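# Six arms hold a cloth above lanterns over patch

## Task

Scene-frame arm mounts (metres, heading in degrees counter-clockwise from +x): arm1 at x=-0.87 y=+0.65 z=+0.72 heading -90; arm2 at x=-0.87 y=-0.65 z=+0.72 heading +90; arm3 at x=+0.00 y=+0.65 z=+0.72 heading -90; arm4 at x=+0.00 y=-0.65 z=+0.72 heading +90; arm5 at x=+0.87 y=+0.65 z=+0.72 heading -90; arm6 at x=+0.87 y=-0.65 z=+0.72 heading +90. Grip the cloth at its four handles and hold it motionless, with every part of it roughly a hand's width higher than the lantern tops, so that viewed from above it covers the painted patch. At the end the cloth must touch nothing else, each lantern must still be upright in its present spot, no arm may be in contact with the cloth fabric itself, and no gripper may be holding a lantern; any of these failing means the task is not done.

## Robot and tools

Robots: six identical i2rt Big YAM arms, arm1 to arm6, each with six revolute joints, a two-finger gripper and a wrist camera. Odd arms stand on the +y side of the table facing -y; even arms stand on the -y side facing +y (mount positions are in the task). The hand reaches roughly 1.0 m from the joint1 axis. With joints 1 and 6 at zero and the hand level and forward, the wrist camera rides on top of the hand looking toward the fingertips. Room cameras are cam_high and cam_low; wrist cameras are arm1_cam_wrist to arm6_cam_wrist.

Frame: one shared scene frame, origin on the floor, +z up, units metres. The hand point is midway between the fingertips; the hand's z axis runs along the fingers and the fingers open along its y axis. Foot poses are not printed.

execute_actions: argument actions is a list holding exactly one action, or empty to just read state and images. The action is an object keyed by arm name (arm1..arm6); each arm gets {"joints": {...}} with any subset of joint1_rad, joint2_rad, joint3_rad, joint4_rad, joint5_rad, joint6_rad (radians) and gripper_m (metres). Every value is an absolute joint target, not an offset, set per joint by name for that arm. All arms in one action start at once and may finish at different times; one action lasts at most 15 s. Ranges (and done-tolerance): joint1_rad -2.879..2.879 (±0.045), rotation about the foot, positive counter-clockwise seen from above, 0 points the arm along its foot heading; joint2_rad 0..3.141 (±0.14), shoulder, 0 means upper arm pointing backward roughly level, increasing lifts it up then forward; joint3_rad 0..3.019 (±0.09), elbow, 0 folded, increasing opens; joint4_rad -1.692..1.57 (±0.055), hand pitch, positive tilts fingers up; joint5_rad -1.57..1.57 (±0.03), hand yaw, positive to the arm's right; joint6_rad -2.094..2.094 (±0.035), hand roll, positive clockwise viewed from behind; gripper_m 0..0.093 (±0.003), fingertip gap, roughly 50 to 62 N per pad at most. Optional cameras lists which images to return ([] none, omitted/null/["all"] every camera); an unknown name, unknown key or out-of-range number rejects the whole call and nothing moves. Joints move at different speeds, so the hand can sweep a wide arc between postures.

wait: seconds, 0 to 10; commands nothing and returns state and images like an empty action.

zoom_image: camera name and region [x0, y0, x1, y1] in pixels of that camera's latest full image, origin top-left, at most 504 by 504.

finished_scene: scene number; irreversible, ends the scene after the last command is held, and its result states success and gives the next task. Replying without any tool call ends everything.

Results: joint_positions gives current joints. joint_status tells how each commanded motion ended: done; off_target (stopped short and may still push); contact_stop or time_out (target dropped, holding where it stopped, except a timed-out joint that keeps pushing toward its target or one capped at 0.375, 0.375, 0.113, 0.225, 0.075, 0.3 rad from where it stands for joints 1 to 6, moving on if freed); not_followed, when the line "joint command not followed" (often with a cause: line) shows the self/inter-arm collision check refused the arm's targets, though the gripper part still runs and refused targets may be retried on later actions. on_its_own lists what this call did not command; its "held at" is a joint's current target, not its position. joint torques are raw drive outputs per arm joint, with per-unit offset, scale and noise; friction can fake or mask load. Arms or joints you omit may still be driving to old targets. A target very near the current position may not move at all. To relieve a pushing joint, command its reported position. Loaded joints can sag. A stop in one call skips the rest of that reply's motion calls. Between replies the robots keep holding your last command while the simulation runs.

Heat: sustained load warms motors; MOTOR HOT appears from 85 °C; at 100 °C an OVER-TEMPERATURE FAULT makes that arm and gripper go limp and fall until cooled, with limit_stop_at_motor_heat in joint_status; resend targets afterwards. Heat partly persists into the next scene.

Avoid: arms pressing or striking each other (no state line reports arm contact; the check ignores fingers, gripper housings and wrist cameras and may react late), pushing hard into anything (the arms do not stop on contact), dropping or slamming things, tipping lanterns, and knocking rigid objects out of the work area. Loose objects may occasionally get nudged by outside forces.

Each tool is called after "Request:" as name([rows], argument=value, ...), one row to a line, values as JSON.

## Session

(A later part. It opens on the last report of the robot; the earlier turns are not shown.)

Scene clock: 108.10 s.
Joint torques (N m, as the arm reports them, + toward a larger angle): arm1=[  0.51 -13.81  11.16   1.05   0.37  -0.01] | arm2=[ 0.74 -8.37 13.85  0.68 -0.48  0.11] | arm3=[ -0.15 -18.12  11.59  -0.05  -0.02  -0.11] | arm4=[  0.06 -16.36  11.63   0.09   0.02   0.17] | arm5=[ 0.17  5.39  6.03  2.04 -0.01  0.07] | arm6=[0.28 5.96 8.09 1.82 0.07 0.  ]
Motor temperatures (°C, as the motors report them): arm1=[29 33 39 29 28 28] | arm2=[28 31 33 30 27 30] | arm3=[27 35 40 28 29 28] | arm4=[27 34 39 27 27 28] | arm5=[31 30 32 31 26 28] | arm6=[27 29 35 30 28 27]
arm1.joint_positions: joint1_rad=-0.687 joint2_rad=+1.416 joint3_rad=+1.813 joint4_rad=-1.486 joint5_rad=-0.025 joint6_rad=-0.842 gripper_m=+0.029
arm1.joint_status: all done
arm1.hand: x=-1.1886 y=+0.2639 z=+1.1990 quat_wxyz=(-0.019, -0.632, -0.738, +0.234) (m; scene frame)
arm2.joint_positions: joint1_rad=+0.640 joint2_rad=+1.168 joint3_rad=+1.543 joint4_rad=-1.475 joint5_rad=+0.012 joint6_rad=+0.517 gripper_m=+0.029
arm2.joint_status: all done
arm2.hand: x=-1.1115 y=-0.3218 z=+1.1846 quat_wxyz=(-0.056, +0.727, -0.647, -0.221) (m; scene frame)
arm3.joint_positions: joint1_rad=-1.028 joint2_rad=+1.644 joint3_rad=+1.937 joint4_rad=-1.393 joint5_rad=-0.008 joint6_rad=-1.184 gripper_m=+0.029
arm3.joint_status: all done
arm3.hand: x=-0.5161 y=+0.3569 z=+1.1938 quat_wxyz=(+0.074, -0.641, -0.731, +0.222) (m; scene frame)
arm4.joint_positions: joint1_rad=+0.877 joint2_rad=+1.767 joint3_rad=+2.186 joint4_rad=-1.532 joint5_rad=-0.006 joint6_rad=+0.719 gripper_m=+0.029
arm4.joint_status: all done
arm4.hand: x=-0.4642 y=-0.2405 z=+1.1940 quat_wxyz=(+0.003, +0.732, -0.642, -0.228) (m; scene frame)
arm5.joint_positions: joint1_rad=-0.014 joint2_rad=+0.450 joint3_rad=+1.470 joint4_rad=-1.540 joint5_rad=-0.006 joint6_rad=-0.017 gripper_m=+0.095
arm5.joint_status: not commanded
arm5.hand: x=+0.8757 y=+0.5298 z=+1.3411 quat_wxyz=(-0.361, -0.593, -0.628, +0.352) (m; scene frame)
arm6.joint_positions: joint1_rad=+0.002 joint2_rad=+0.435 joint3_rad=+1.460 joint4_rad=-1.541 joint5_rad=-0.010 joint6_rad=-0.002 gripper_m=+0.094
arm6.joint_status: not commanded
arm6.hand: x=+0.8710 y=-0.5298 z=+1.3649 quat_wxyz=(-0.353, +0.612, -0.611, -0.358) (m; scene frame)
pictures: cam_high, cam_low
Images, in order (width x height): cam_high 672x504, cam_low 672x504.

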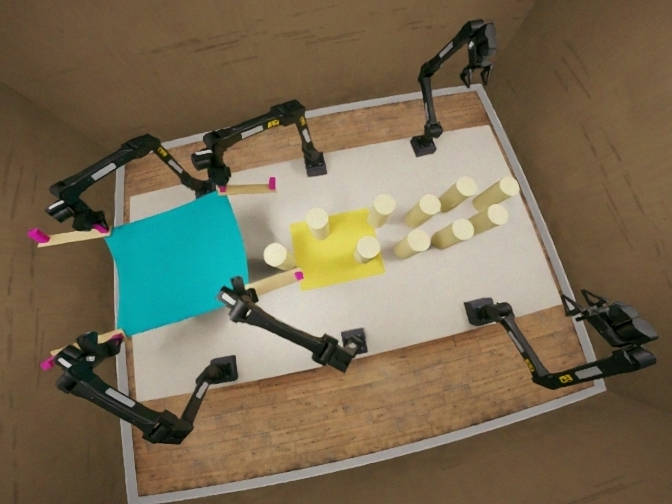

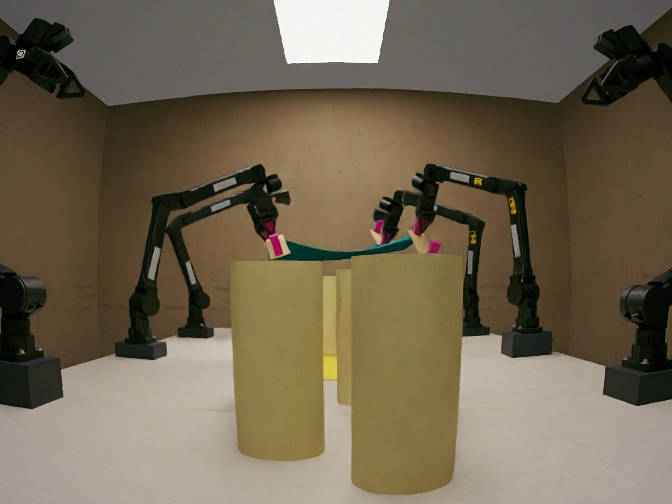

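Request:
execute_actions([
  {"arm1":{"joints":{"joint1_rad":-0.275,"joint2_rad":1.075,"joint3_rad":1.56,"joint4_rad":-1.53,"joint6_rad":-0.315}},"arm2":{"joints":{"joint1_rad":0.29,"joint2_rad":1.025,"joint3_rad":1.53,"joint4_rad":-1.545,"joint6_rad":0.33}},"arm3":{"joints":{"joint1_rad":-0.693,"joint2_rad":1.295,"joint3_rad":1.62,"joint4_rad":-1.35,"joint6_rad":-0.78}},"arm4":{"joints":{"joint1_rad":0.77,"joint2_rad":1.275,"joint3_rad":1.685,"joint4_rad":-1.425,"joint6_rad":0.825}}},
], cameras=["cam_low"])

Request:
execute_actions([
  {"arm1":{"joints":{"joint1_rad":0.173,"joint2_rad":1.045,"joint3_rad":1.55,"joint4_rad":-1.53,"joint6_rad":0.199}},"arm2":{"joints":{"joint1_rad":-0.183,"joint2_rad":1.0,"joint3_rad":1.515,"joint4_rad":-1.55,"joint6_rad":-0.21}},"arm3":{"joints":{"joint1_rad":-0.37,"joint2_rad":1.07,"joint3_rad":1.44,"joint4_rad":-1.415,"joint6_rad":-0.448}},"arm4":{"joints":{"joint1_rad":0.44,"joint2_rad":1.05,"joint3_rad":1.51,"joint4_rad":-1.50,"joint6_rad":0.47}}},
], cameras=["cam_low"])

Request:
execute_actions([
  {"arm1":{"joints":{"joint1_rad":0.5635,"joint2_rad":1.19,"joint3_rad":1.685,"joint4_rad":-1.478,"joint6_rad":0.63}},"arm2":{"joints":{"joint1_rad":-0.5885,"joint2_rad":1.15,"joint3_rad":1.655,"joint4_rad":-1.484,"joint6_rad":-0.656}},"arm3":{"joints":{"joint1_rad":0.07,"joint2_rad":0.99,"joint3_rad":1.385,"joint4_rad":-1.445,"joint6_rad":0.046}},"arm4":{"joints":{"joint1_rad":-0.025,"joint2_rad":0.975,"joint3_rad":1.455,"joint4_rad":-1.54,"joint6_rad":-0.05}}},
], cameras=["cam_low"])

Request:
execute_actions([
  {"arm1":{"joints":{"joint1_rad":0.82,"joint2_rad":1.45,"joint3_rad":1.935,"joint4_rad":-1.463,"joint6_rad":0.886}},"arm2":{"joints":{"joint1_rad":-0.84,"joint2_rad":1.415,"joint3_rad":1.90,"joint4_rad":-1.458,"joint6_rad":-0.913}},"arm3":{"joints":{"joint1_rad":0.48,"joint2_rad":1.085,"joint3_rad":1.48,"joint4_rad":-1.39,"joint6_rad":0.5}},"arm4":{"joints":{"joint1_rad":-0.445,"joint2_rad":1.07,"joint3_rad":1.56,"joint4_rad":-1.473,"joint6_rad":-0.53}}},
], cameras=["cam_low"])

Request:
execute_actions([
  {"arm1":{"joints":{"joint1_rad":1.02,"joint2_rad":1.785,"joint3_rad":2.263,"joint4_rad":-1.55,"joint6_rad":1.07}},"arm2":{"joints":{"joint1_rad":-1.012,"joint2_rad":1.791,"joint3_rad":2.255,"joint4_rad":-1.528,"joint6_rad":-1.065}},"arm3":{"joints":{"joint1_rad":0.83,"joint2_rad":1.332,"joint3_rad":1.564,"joint4_rad":-1.282,"joint6_rad":0.86}},"arm4":{"joints":{"joint1_rad":-0.768,"joint2_rad":1.353,"joint3_rad":1.686,"joint4_rad":-1.354,"joint6_rad":-0.85}}},
], cameras=["cam_low","cam_high","arm1_cam_wrist","arm2_cam_wrist","arm3_cam_wrist","arm4_cam_wrist"])

Scene clock: 133.50 s.
Joint torques (N m, as the arm reports them, + toward a larger angle): arm1=[ 0.32 -8.87 10.11  0.98  0.51  0.15] | arm2=[ 0.74 -4.85 11.88  0.7  -0.46 -0.08] | arm3=[ -1.41 -10.25  11.08   1.29  -0.16   0.08] | arm4=[ -0.08 -10.48  10.74   1.11   0.02   0.16] | arm5=[ 0.31  5.32  6.06  2.05 -0.01  0.07] | arm6=[0.48 6.05 8.04 1.85 0.07 0.  ]
Motor temperatures (°C, as the motors report them): arm1=[29 33 40 29 28 28] | arm2=[28 31 34 30 27 30] | arm3=[27 34 41 28 29 28] | arm4=[27 34 41 27 27 28] | arm5=[31 30 32 31 26 28] | arm6=[27 29 35 30 28 27]
arm1.joint_positions: joint1_rad=-0.273 joint2_rad=+1.076 joint3_rad=+1.546 joint4_rad=-1.523 joint5_rad=-0.027 joint6_rad=-0.322 gripper_m=+0.029
arm1.joint_status: all done
arm1.hand: x=-0.9704 y=+0.2973 z=+1.2116 quat_wxyz=(-0.134, -0.667, -0.700, +0.216) (m; scene frame)
arm2.joint_positions: joint1_rad=+0.284 joint2_rad=+1.029 joint3_rad=+1.516 joint4_rad=-1.533 joint5_rad=+0.012 joint6_rad=+0.336 gripper_m=+0.029
arm2.joint_status: all done
arm2.hand: x=-0.9677 y=-0.3148 z=+1.2161 quat_wxyz=(-0.127, +0.663, -0.703, -0.222) (m; scene frame)
arm3.joint_positions: joint1_rad=-0.682 joint2_rad=+1.294 joint3_rad=+1.615 joint4_rad=-1.351 joint5_rad=-0.004 joint6_rad=-0.793 gripper_m=+0.029
arm3.joint_status: all done
arm3.hand: x=-0.3071 y=+0.2918 z=+1.2219 quat_wxyz=(-0.010, -0.652, -0.709, +0.268) (m; scene frame)
arm4.joint_positions: joint1_rad=+0.760 joint2_rad=+1.296 joint3_rad=+1.680 joint4_rad=-1.433 joint5_rad=-0.006 joint6_rad=+0.819 gripper_m=+0.029
arm4.joint_status: all done
arm4.hand: x=-0.3070 y=-0.3069 z=+1.2130 quat_wxyz=(+0.001, +0.653, -0.712, -0.258) (m; scene frame)
arm5.joint_positions: joint1_rad=-0.014 joint2_rad=+0.450 joint3_rad=+1.470 joint4_rad=-1.540 joint5_rad=-0.006 joint6_rad=-0.017 gripper_m=+0.095
arm5.joint_status: not commanded
arm5.hand: x=+0.8757 y=+0.5298 z=+1.3411 quat_wxyz=(-0.361, -0.593, -0.628, +0.352) (m; scene frame)
arm6.joint_positions: joint1_rad=+0.002 joint2_rad=+0.435 joint3_rad=+1.460 joint4_rad=-1.541 joint5_rad=-0.010 joint6_rad=-0.002 gripper_m=+0.094
arm6.joint_status: not commanded
arm6.hand: x=+0.8710 y=-0.5298 z=+1.3649 quat_wxyz=(-0.353, +0.612, -0.611, -0.358) (m; scene frame)
pictures: cam_low
Images, in order (width x height): cam_low 672x504.

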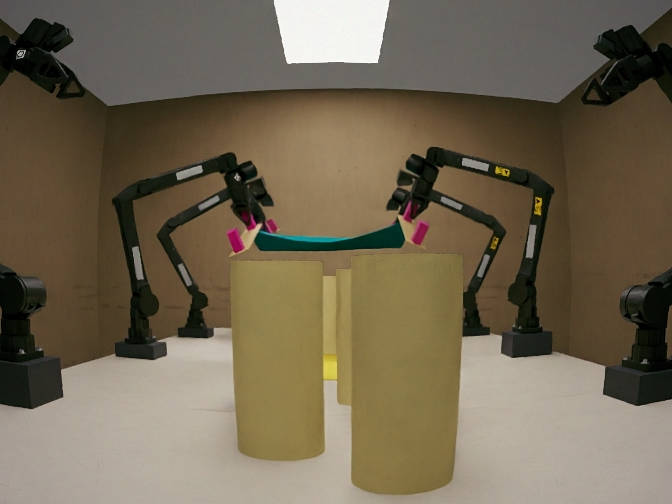

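Scene clock: 135.03 s.
Joint torques (N m, as the arm reports them, + toward a larger angle): arm1=[  0.95 -10.9   10.22   0.96   0.47   0.14] | arm2=[ 0.37 -6.91 10.59  0.65 -0.39 -0.06] | arm3=[-0.1  -6.75 11.11  0.4  -0.18  0.07] | arm4=[-1.26 -6.08 10.1   0.12  0.13 -0.03] | arm5=[0.19 5.41 6.04 2.04 0.   0.07] | arm6=[ 0.57  6.17  8.01  1.81  0.07 -0.01]
Motor temperatures (°C, as the motors report them): arm1=[29 32 40 29 28 28] | arm2=[28 31 34 30 27 30] | arm3=[27 34 41 28 29 28] | arm4=[27 33 41 27 27 28] | arm5=[31 30 32 31 26 28] | arm6=[27 29 35 30 28 27]
arm1.joint_positions: joint1_rad=+0.172 joint2_rad=+1.076 joint3_rad=+1.537 joint4_rad=-1.523 joint5_rad=-0.026 joint6_rad=+0.192 gripper_m=+0.029
arm1.joint_status: all done
arm1.hand: x=-0.8104 y=+0.2907 z=+1.2091 quat_wxyz=(-0.216, -0.692, -0.677, +0.129) (m; scene frame)
arm2.joint_positions: joint1_rad=-0.185 joint2_rad=+1.027 joint3_rad=+1.516 joint4_rad=-1.537 joint5_rad=+0.009 joint6_rad=-0.205 gripper_m=+0.029
arm2.joint_status: all done
arm2.hand: x=-0.8082 y=-0.3100 z=+1.2180 quat_wxyz=(-0.219, +0.689, -0.678, -0.134) (m; scene frame)
arm3.joint_positions: joint1_rad=-0.378 joint2_rad=+1.070 joint3_rad=+1.434 joint4_rad=-1.393 joint5_rad=-0.002 joint6_rad=-0.462 gripper_m=+0.029
arm3.joint_status: all done
arm3.hand: x=-0.1506 y=+0.2981 z=+1.2191 quat_wxyz=(-0.092, -0.662, -0.700, +0.252) (m; scene frame)
arm4.joint_positions: joint1_rad=+0.448 joint2_rad=+1.058 joint3_rad=+1.511 joint4_rad=-1.479 joint5_rad=-0.010 joint6_rad=+0.486 gripper_m=+0.029
arm4.joint_status: all done
arm4.hand: x=-0.1487 y=-0.3159 z=+1.2197 quat_wxyz=(-0.083, +0.658, -0.703, -0.256) (m; scene frame)
arm5.joint_positions: joint1_rad=-0.014 joint2_rad=+0.450 joint3_rad=+1.470 joint4_rad=-1.540 joint5_rad=-0.006 joint6_rad=-0.017 gripper_m=+0.095
arm5.joint_status: not commanded
arm5.hand: x=+0.8757 y=+0.5298 z=+1.3411 quat_wxyz=(-0.361, -0.593, -0.628, +0.352) (m; scene frame)
arm6.joint_positions: joint1_rad=+0.002 joint2_rad=+0.435 joint3_rad=+1.460 joint4_rad=-1.541 joint5_rad=-0.010 joint6_rad=-0.002 gripper_m=+0.094
arm6.joint_status: not commanded
arm6.hand: x=+0.8710 y=-0.5298 z=+1.3649 quat_wxyz=(-0.353, +0.612, -0.611, -0.358) (m; scene frame)
pictures: cam_low
Images, in order (width x height): cam_low 672x504.

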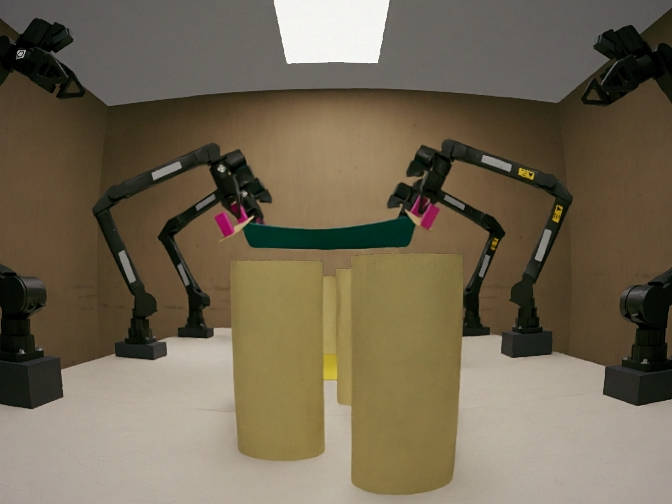

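Scene clock: 136.57 s.
Joint torques (N m, as the arm reports them, + toward a larger angle): arm1=[  0.98 -11.96  13.26   1.37   0.36   0.11] | arm2=[ 0.56 -9.65 17.08  1.38 -0.23 -0.03] | arm3=[ 0.35 -6.87 11.31  0.53 -0.22  0.08] | arm4=[-1.83 -5.63 10.19  0.13  0.21  0.02] | arm5=[ 0.22  5.38  6.03  2.05 -0.01  0.07] | arm6=[0.46 5.88 8.09 1.8  0.07 0.01]
Motor temperatures (°C, as the motors report them): arm1=[29 32 40 29 28 28] | arm2=[28 31 35 30 27 30] | arm3=[27 34 41 28 29 28] | arm4=[27 33 41 27 27 28] | arm5=[31 30 32 31 26 28] | arm6=[27 29 35 30 28 27]
arm1.joint_positions: joint1_rad=+0.565 joint2_rad=+1.206 joint3_rad=+1.632 joint4_rad=-1.482 joint5_rad=-0.021 joint6_rad=+0.622 gripper_m=+0.029
arm1.joint_status: all done
arm1.hand: x=-0.6494 y=+0.2951 z=+1.2118 quat_wxyz=(-0.254, -0.703, -0.663, +0.035) (m; scene frame)
arm2.joint_positions: joint1_rad=-0.592 joint2_rad=+1.177 joint3_rad=+1.584 joint4_rad=-1.496 joint5_rad=+0.003 joint6_rad=-0.649 gripper_m=+0.029
arm2.joint_status: all done
arm2.hand: x=-0.6468 y=-0.3142 z=+1.2033 quat_wxyz=(-0.238, +0.705, -0.668, -0.031) (m; scene frame)
arm3.joint_positions: joint1_rad=+0.058 joint2_rad=+1.008 joint3_rad=+1.376 joint4_rad=-1.427 joint5_rad=-0.001 joint6_rad=+0.032 gripper_m=+0.029
arm3.joint_status: all done
arm3.hand: x=+0.0110 y=+0.2964 z=+1.2085 quat_wxyz=(-0.184, -0.684, -0.684, +0.174) (m; scene frame)
arm4.joint_positions: joint1_rad=-0.011 joint2_rad=+0.991 joint3_rad=+1.453 joint4_rad=-1.520 joint5_rad=-0.014 joint6_rad=-0.034 gripper_m=+0.029
arm4.joint_status: all done
arm4.hand: x=+0.0124 y=-0.3166 z=+1.2097 quat_wxyz=(-0.180, +0.683, -0.685, -0.178) (m; scene frame)
arm5.joint_positions: joint1_rad=-0.014 joint2_rad=+0.450 joint3_rad=+1.470 joint4_rad=-1.540 joint5_rad=-0.006 joint6_rad=-0.017 gripper_m=+0.095
arm5.joint_status: not commanded
arm5.hand: x=+0.8757 y=+0.5298 z=+1.3411 quat_wxyz=(-0.361, -0.593, -0.628, +0.352) (m; scene frame)
arm6.joint_positions: joint1_rad=+0.002 joint2_rad=+0.435 joint3_rad=+1.460 joint4_rad=-1.541 joint5_rad=-0.010 joint6_rad=-0.002 gripper_m=+0.094
arm6.joint_status: not commanded
arm6.hand: x=+0.8710 y=-0.5298 z=+1.3649 quat_wxyz=(-0.353, +0.612, -0.611, -0.358) (m; scene frame)
pictures: cam_low
Images, in order (width x height): cam_low 672x504.

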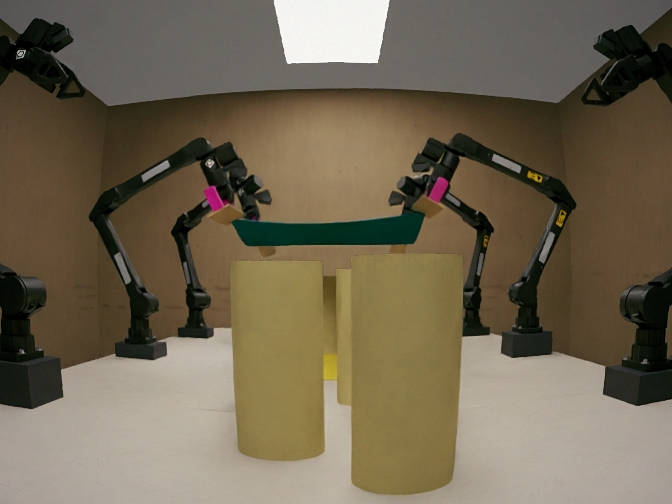

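Scene clock: 138.03 s.
Joint torques (N m, as the arm reports them, + toward a larger angle): arm1=[  0.57 -16.91  13.56   1.23   0.22   0.11] | arm2=[  0.61 -15.17  16.95   1.14  -0.13  -0.04] | arm3=[ 0.26 -8.27 15.32  2.07 -0.28  0.05] | arm4=[-1.73 -7.9  15.94  1.42  0.3   0.03] | arm5=[0.2  5.42 6.05 2.07 0.   0.07] | arm6=[0.44 6.06 8.05 1.81 0.07 0.  ]
Motor temperatures (°C, as the motors report them): arm1=[29 32 41 29 28 28] | arm2=[28 31 35 30 27 30] | arm3=[27 34 42 28 29 28] | arm4=[27 33 41 27 27 28] | arm5=[31 30 32 31 26 28] | arm6=[27 29 35 30 28 27]
arm1.joint_positions: joint1_rad=+0.824 joint2_rad=+1.476 joint3_rad=+1.879 joint4_rad=-1.464 joint5_rad=-0.017 joint6_rad=+0.878 gripper_m=+0.029
arm1.joint_status: all done
arm1.hand: x=-0.4896 y=+0.2918 z=+1.2101 quat_wxyz=(-0.253, -0.703, -0.664, -0.028) (m; scene frame)
arm2.joint_positions: joint1_rad=-0.844 joint2_rad=+1.448 joint3_rad=+1.831 joint4_rad=-1.461 joint5_rad=+0.000 joint6_rad=-0.905 gripper_m=+0.029
arm2.joint_status: all done
arm2.hand: x=-0.4892 y=-0.3090 z=+1.2063 quat_wxyz=(-0.245, +0.705, -0.665, +0.028) (m; scene frame)
arm3.joint_positions: joint1_rad=+0.467 joint2_rad=+1.097 joint3_rad=+1.429 joint4_rad=-1.408 joint5_rad=+0.003 joint6_rad=+0.487 gripper_m=+0.029
arm3.joint_status: all done
arm3.hand: x=+0.1648 y=+0.2993 z=+1.2042 quat_wxyz=(-0.231, -0.702, -0.669, +0.080) (m; scene frame)
arm4.joint_positions: joint1_rad=-0.431 joint2_rad=+1.090 joint3_rad=+1.498 joint4_rad=-1.491 joint5_rad=-0.016 joint6_rad=-0.514 gripper_m=+0.029
arm4.joint_status: all done
arm4.hand: x=+0.1647 y=-0.3151 z=+1.2007 quat_wxyz=(-0.228, +0.705, -0.667, -0.079) (m; scene frame)
arm5.joint_positions: joint1_rad=-0.014 joint2_rad=+0.450 joint3_rad=+1.470 joint4_rad=-1.540 joint5_rad=-0.006 joint6_rad=-0.017 gripper_m=+0.095
arm5.joint_status: not commanded
arm5.hand: x=+0.8757 y=+0.5298 z=+1.3411 quat_wxyz=(-0.361, -0.593, -0.628, +0.352) (m; scene frame)
arm6.joint_positions: joint1_rad=+0.002 joint2_rad=+0.435 joint3_rad=+1.460 joint4_rad=-1.541 joint5_rad=-0.010 joint6_rad=-0.002 gripper_m=+0.094
arm6.joint_status: not commanded
arm6.hand: x=+0.8710 y=-0.5298 z=+1.3649 quat_wxyz=(-0.353, +0.612, -0.611, -0.358) (m; scene frame)
pictures: cam_low
Images, in order (width x height): cam_low 672x504.

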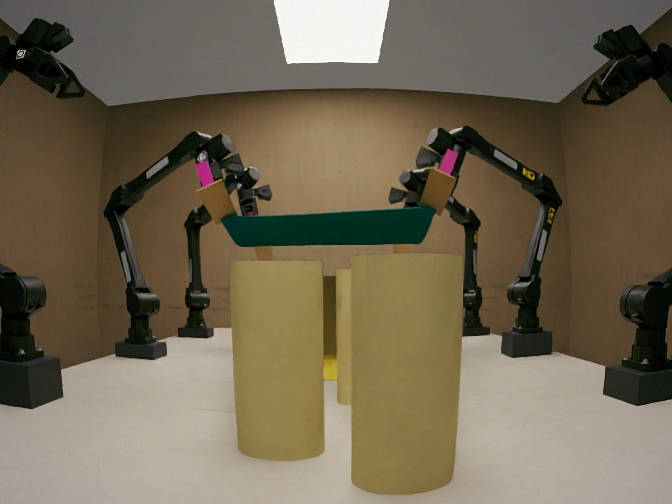

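Scene clock: 139.47 s.
Joint torques (N m, as the arm reports them, + toward a larger angle): arm1=[  2.47 -24.19  13.18  -0.06   0.05   0.11] | arm2=[ -0.85 -22.77  16.73   0.09   0.    -0.07] | arm3=[  0.59 -13.81  13.47   2.08  -0.5    0.01] | arm4=[ -2.64 -10.95  13.76   1.7    0.56   0.06] | arm5=[0.22 5.37 6.04 2.03 0.   0.06] | arm6=[0.47 5.9  8.02 1.83 0.08 0.  ]
Motor temperatures (°C, as the motors report them): arm1=[29 33 41 29 28 28] | arm2=[28 31 35 30 27 30] | arm3=[27 34 42 28 29 28] | arm4=[27 33 42 27 27 28] | arm5=[31 30 32 31 26 28] | arm6=[27 29 35 30 28 27]
arm1.joint_positions: joint1_rad=+1.006 joint2_rad=+1.832 joint3_rad=+2.212 joint4_rad=-1.519 joint5_rad=-0.012 joint6_rad=+1.058 gripper_m=+0.029
arm1.joint_status: all done
arm1.hand: x=-0.3318 y=+0.3030 z=+1.1598 quat_wxyz=(-0.209, -0.709, -0.670, -0.062) (m; scene frame)
arm2.joint_positions: joint1_rad=-0.999 joint2_rad=+1.832 joint3_rad=+2.188 joint4_rad=-1.501 joint5_rad=-0.004 joint6_rad=-1.055 gripper_m=+0.029
arm2.joint_status: all done
arm2.hand: x=-0.3306 y=-0.3019 z=+1.1558 quat_wxyz=(-0.208, +0.709, -0.672, +0.055) (m; scene frame)
arm3.joint_positions: joint1_rad=+0.812 joint2_rad=+1.351 joint3_rad=+1.536 joint4_rad=-1.307 joint5_rad=+0.009 joint6_rad=+0.849 gripper_m=+0.029
arm3.joint_status: all done
arm3.hand: x=+0.3437 y=+0.3036 z=+1.1615 quat_wxyz=(-0.222, -0.712, -0.666, -0.002) (m; scene frame)
arm4.joint_positions: joint1_rad=-0.743 joint2_rad=+1.367 joint3_rad=+1.651 joint4_rad=-1.379 joint5_rad=-0.025 joint6_rad=-0.835 gripper_m=+0.029
arm4.joint_status: all done
arm4.hand: x=+0.3410 y=-0.2959 z=+1.1720 quat_wxyz=(-0.235, +0.710, -0.663, -0.009) (m; scene frame)
arm5.joint_positions: joint1_rad=-0.014 joint2_rad=+0.450 joint3_rad=+1.470 joint4_rad=-1.540 joint5_rad=-0.006 joint6_rad=-0.017 gripper_m=+0.095
arm5.joint_status: not commanded
arm5.hand: x=+0.8757 y=+0.5298 z=+1.3411 quat_wxyz=(-0.361, -0.593, -0.628, +0.352) (m; scene frame)
arm6.joint_positions: joint1_rad=+0.002 joint2_rad=+0.435 joint3_rad=+1.460 joint4_rad=-1.541 joint5_rad=-0.010 joint6_rad=-0.002 gripper_m=+0.094
arm6.joint_status: not commanded
arm6.hand: x=+0.8710 y=-0.5298 z=+1.3649 quat_wxyz=(-0.353, +0.612, -0.611, -0.358) (m; scene frame)
pictures: arm1_cam_wrist, arm2_cam_wrist, arm3_cam_wrist, arm4_cam_wrist, cam_high, cam_low
Images, in order (width x height): arm1_cam_wrist 616x616, arm2_cam_wrist 616x616, arm3_cam_wrist 616x616, arm4_cam_wrist 616x616, cam_high 672x504, cam_low 672x504.

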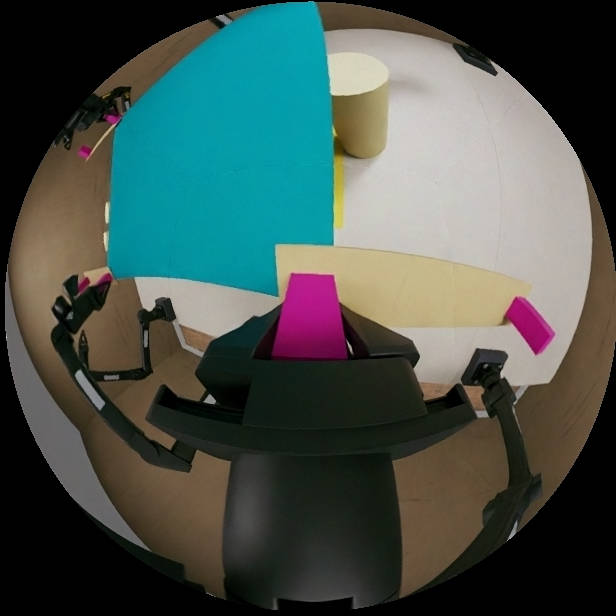

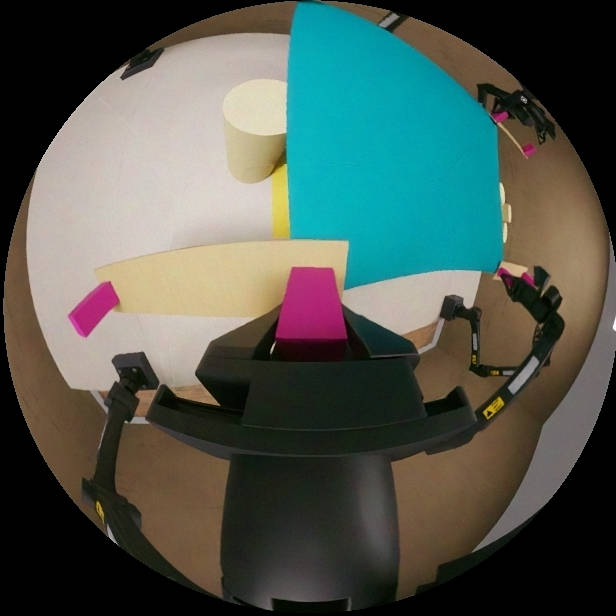

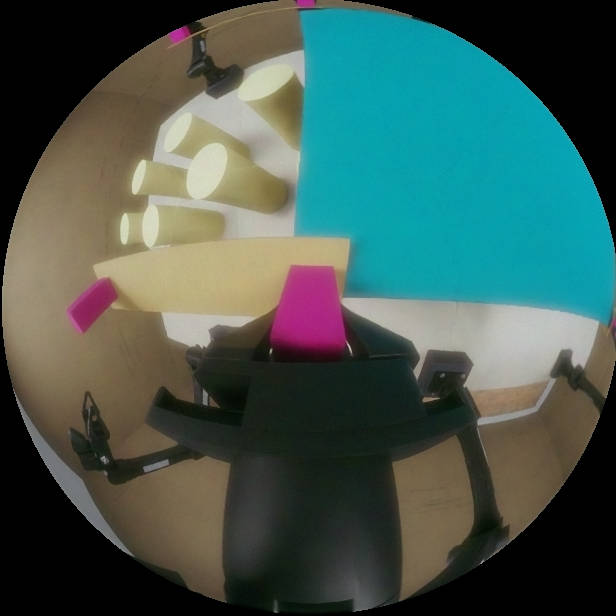

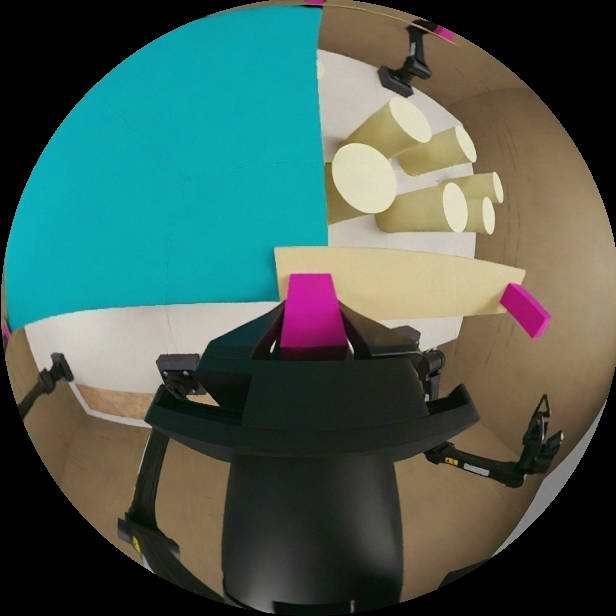

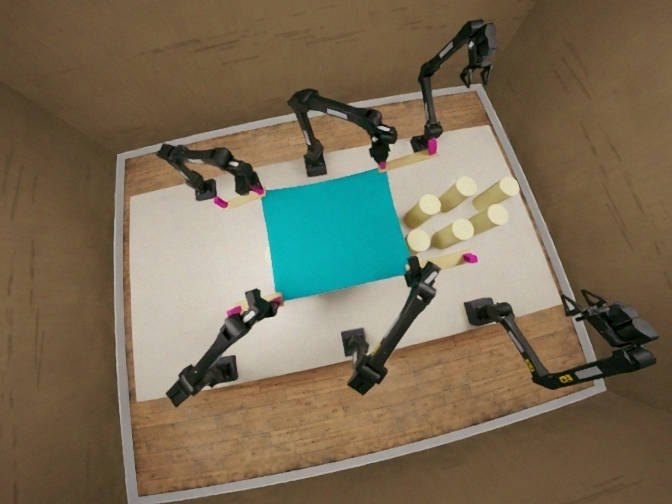

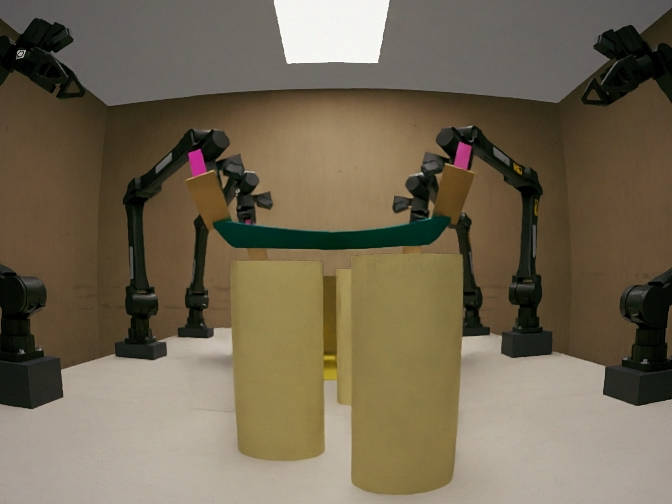

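Request:
execute_actions([
  {"arm1":{"joints":{"joint4_rad":-1.575}},"arm2":{"joints":{"joint1_rad":-1.025,"joint4_rad":-1.555}},"arm3":{"joints":{"joint1_rad":0.852}},"arm4":{"joints":{"joint1_rad":-0.802}}},
], cameras=["cam_low","cam_high"])

Scene clock: 144.07 s.
Joint torques (N m, as the arm reports them, + toward a larger angle): arm1=[  2.08 -24.51  13.06  -0.48   0.04   0.15] | arm2=[ -1.72 -22.49  16.72  -0.24   0.02  -0.07] | arm3=[  2.27 -13.41  13.43   2.11  -0.55   0.  ] | arm4=[ -4.54 -11.09  13.8    1.65   0.72   0.04] | arm5=[0.15 5.35 6.03 2.05 0.   0.07] | arm6=[0.43 5.91 8.   1.81 0.06 0.  ]
Motor temperatures (°C, as the motors report them): arm1=[29 33 41 29 28 28] | arm2=[28 31 36 30 27 30] | arm3=[27 34 42 28 29 28] | arm4=[27 33 42 27 27 28] | arm5=[31 30 32 31 26 28] | arm6=[27 29 35 30 28 27]
arm1.joint_positions: joint1_rad=+1.006 joint2_rad=+1.832 joint3_rad=+2.212 joint4_rad=-1.536 joint5_rad=-0.012 joint6_rad=+1.058 gripper_m=+0.029
arm1.joint_status: all done
arm1.hand: x=-0.3350 y=+0.3051 z=+1.1581 quat_wxyz=(-0.201, -0.711, -0.672, -0.060) (m; scene frame)
arm2.joint_positions: joint1_rad=-1.006 joint2_rad=+1.832 joint3_rad=+2.188 joint4_rad=-1.520 joint5_rad=-0.004 joint6_rad=-1.055 gripper_m=+0.029
arm2.joint_status: all done
arm2.hand: x=-0.3317 y=-0.3080 z=+1.1540 quat_wxyz=(-0.199, +0.708, -0.676, +0.054) (m; scene frame)
arm3.joint_positions: joint1_rad=+0.813 joint2_rad=+1.351 joint3_rad=+1.536 joint4_rad=-1.307 joint5_rad=+0.011 joint6_rad=+0.850 gripper_m=+0.029
arm3.joint_status: all done
arm3.hand: x=+0.3440 y=+0.3039 z=+1.1615 quat_wxyz=(-0.222, -0.712, -0.666, -0.001) (m; scene frame)
arm4.joint_positions: joint1_rad=-0.757 joint2_rad=+1.367 joint3_rad=+1.651 joint4_rad=-1.379 joint5_rad=-0.030 joint6_rad=-0.836 gripper_m=+0.029
arm4.joint_status: all done
arm4.hand: x=+0.3452 y=-0.3000 z=+1.1720 quat_wxyz=(-0.236, +0.706, -0.668, -0.009) (m; scene frame)
arm5.joint_positions: joint1_rad=-0.014 joint2_rad=+0.450 joint3_rad=+1.470 joint4_rad=-1.540 joint5_rad=-0.006 joint6_rad=-0.017 gripper_m=+0.095
arm5.joint_status: not commanded
arm5.hand: x=+0.8757 y=+0.5298 z=+1.3411 quat_wxyz=(-0.361, -0.593, -0.628, +0.352) (m; scene frame)
arm6.joint_positions: joint1_rad=+0.002 joint2_rad=+0.435 joint3_rad=+1.460 joint4_rad=-1.541 joint5_rad=-0.010 joint6_rad=-0.002 gripper_m=+0.094
arm6.joint_status: not commanded
arm6.hand: x=+0.8710 y=-0.5298 z=+1.3649 quat_wxyz=(-0.353, +0.612, -0.611, -0.358) (m; scene frame)
pictures: cam_high, cam_low
Images, in order (width x height): cam_high 672x504, cam_low 672x504.

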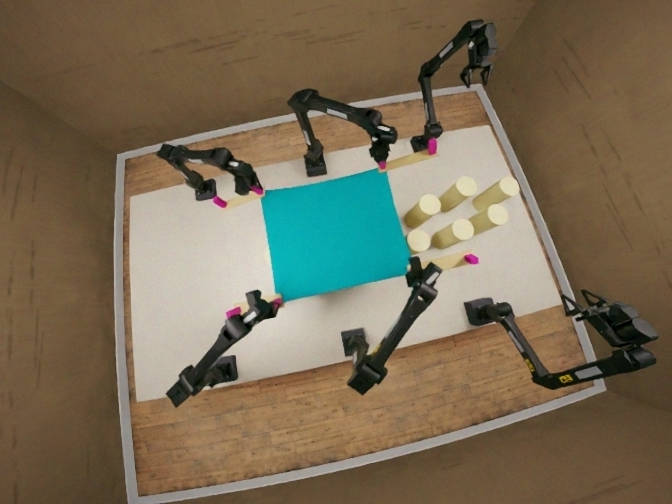

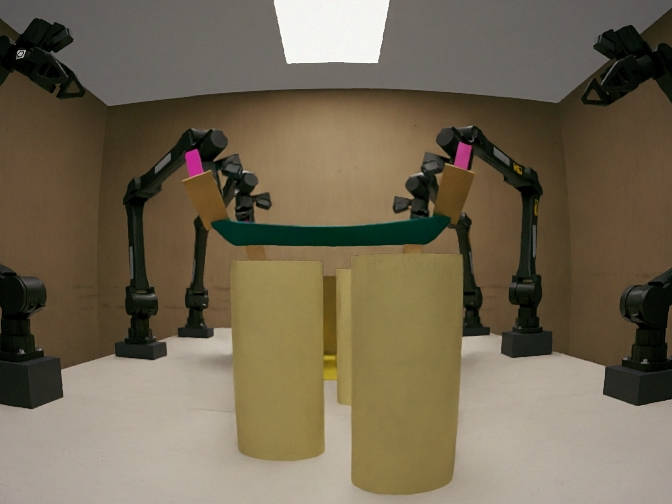

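The cloth's height and tautness now match the successful end state of scene 1.

Request:
finished_scene(scene=2)

The scene is finished: the task was done.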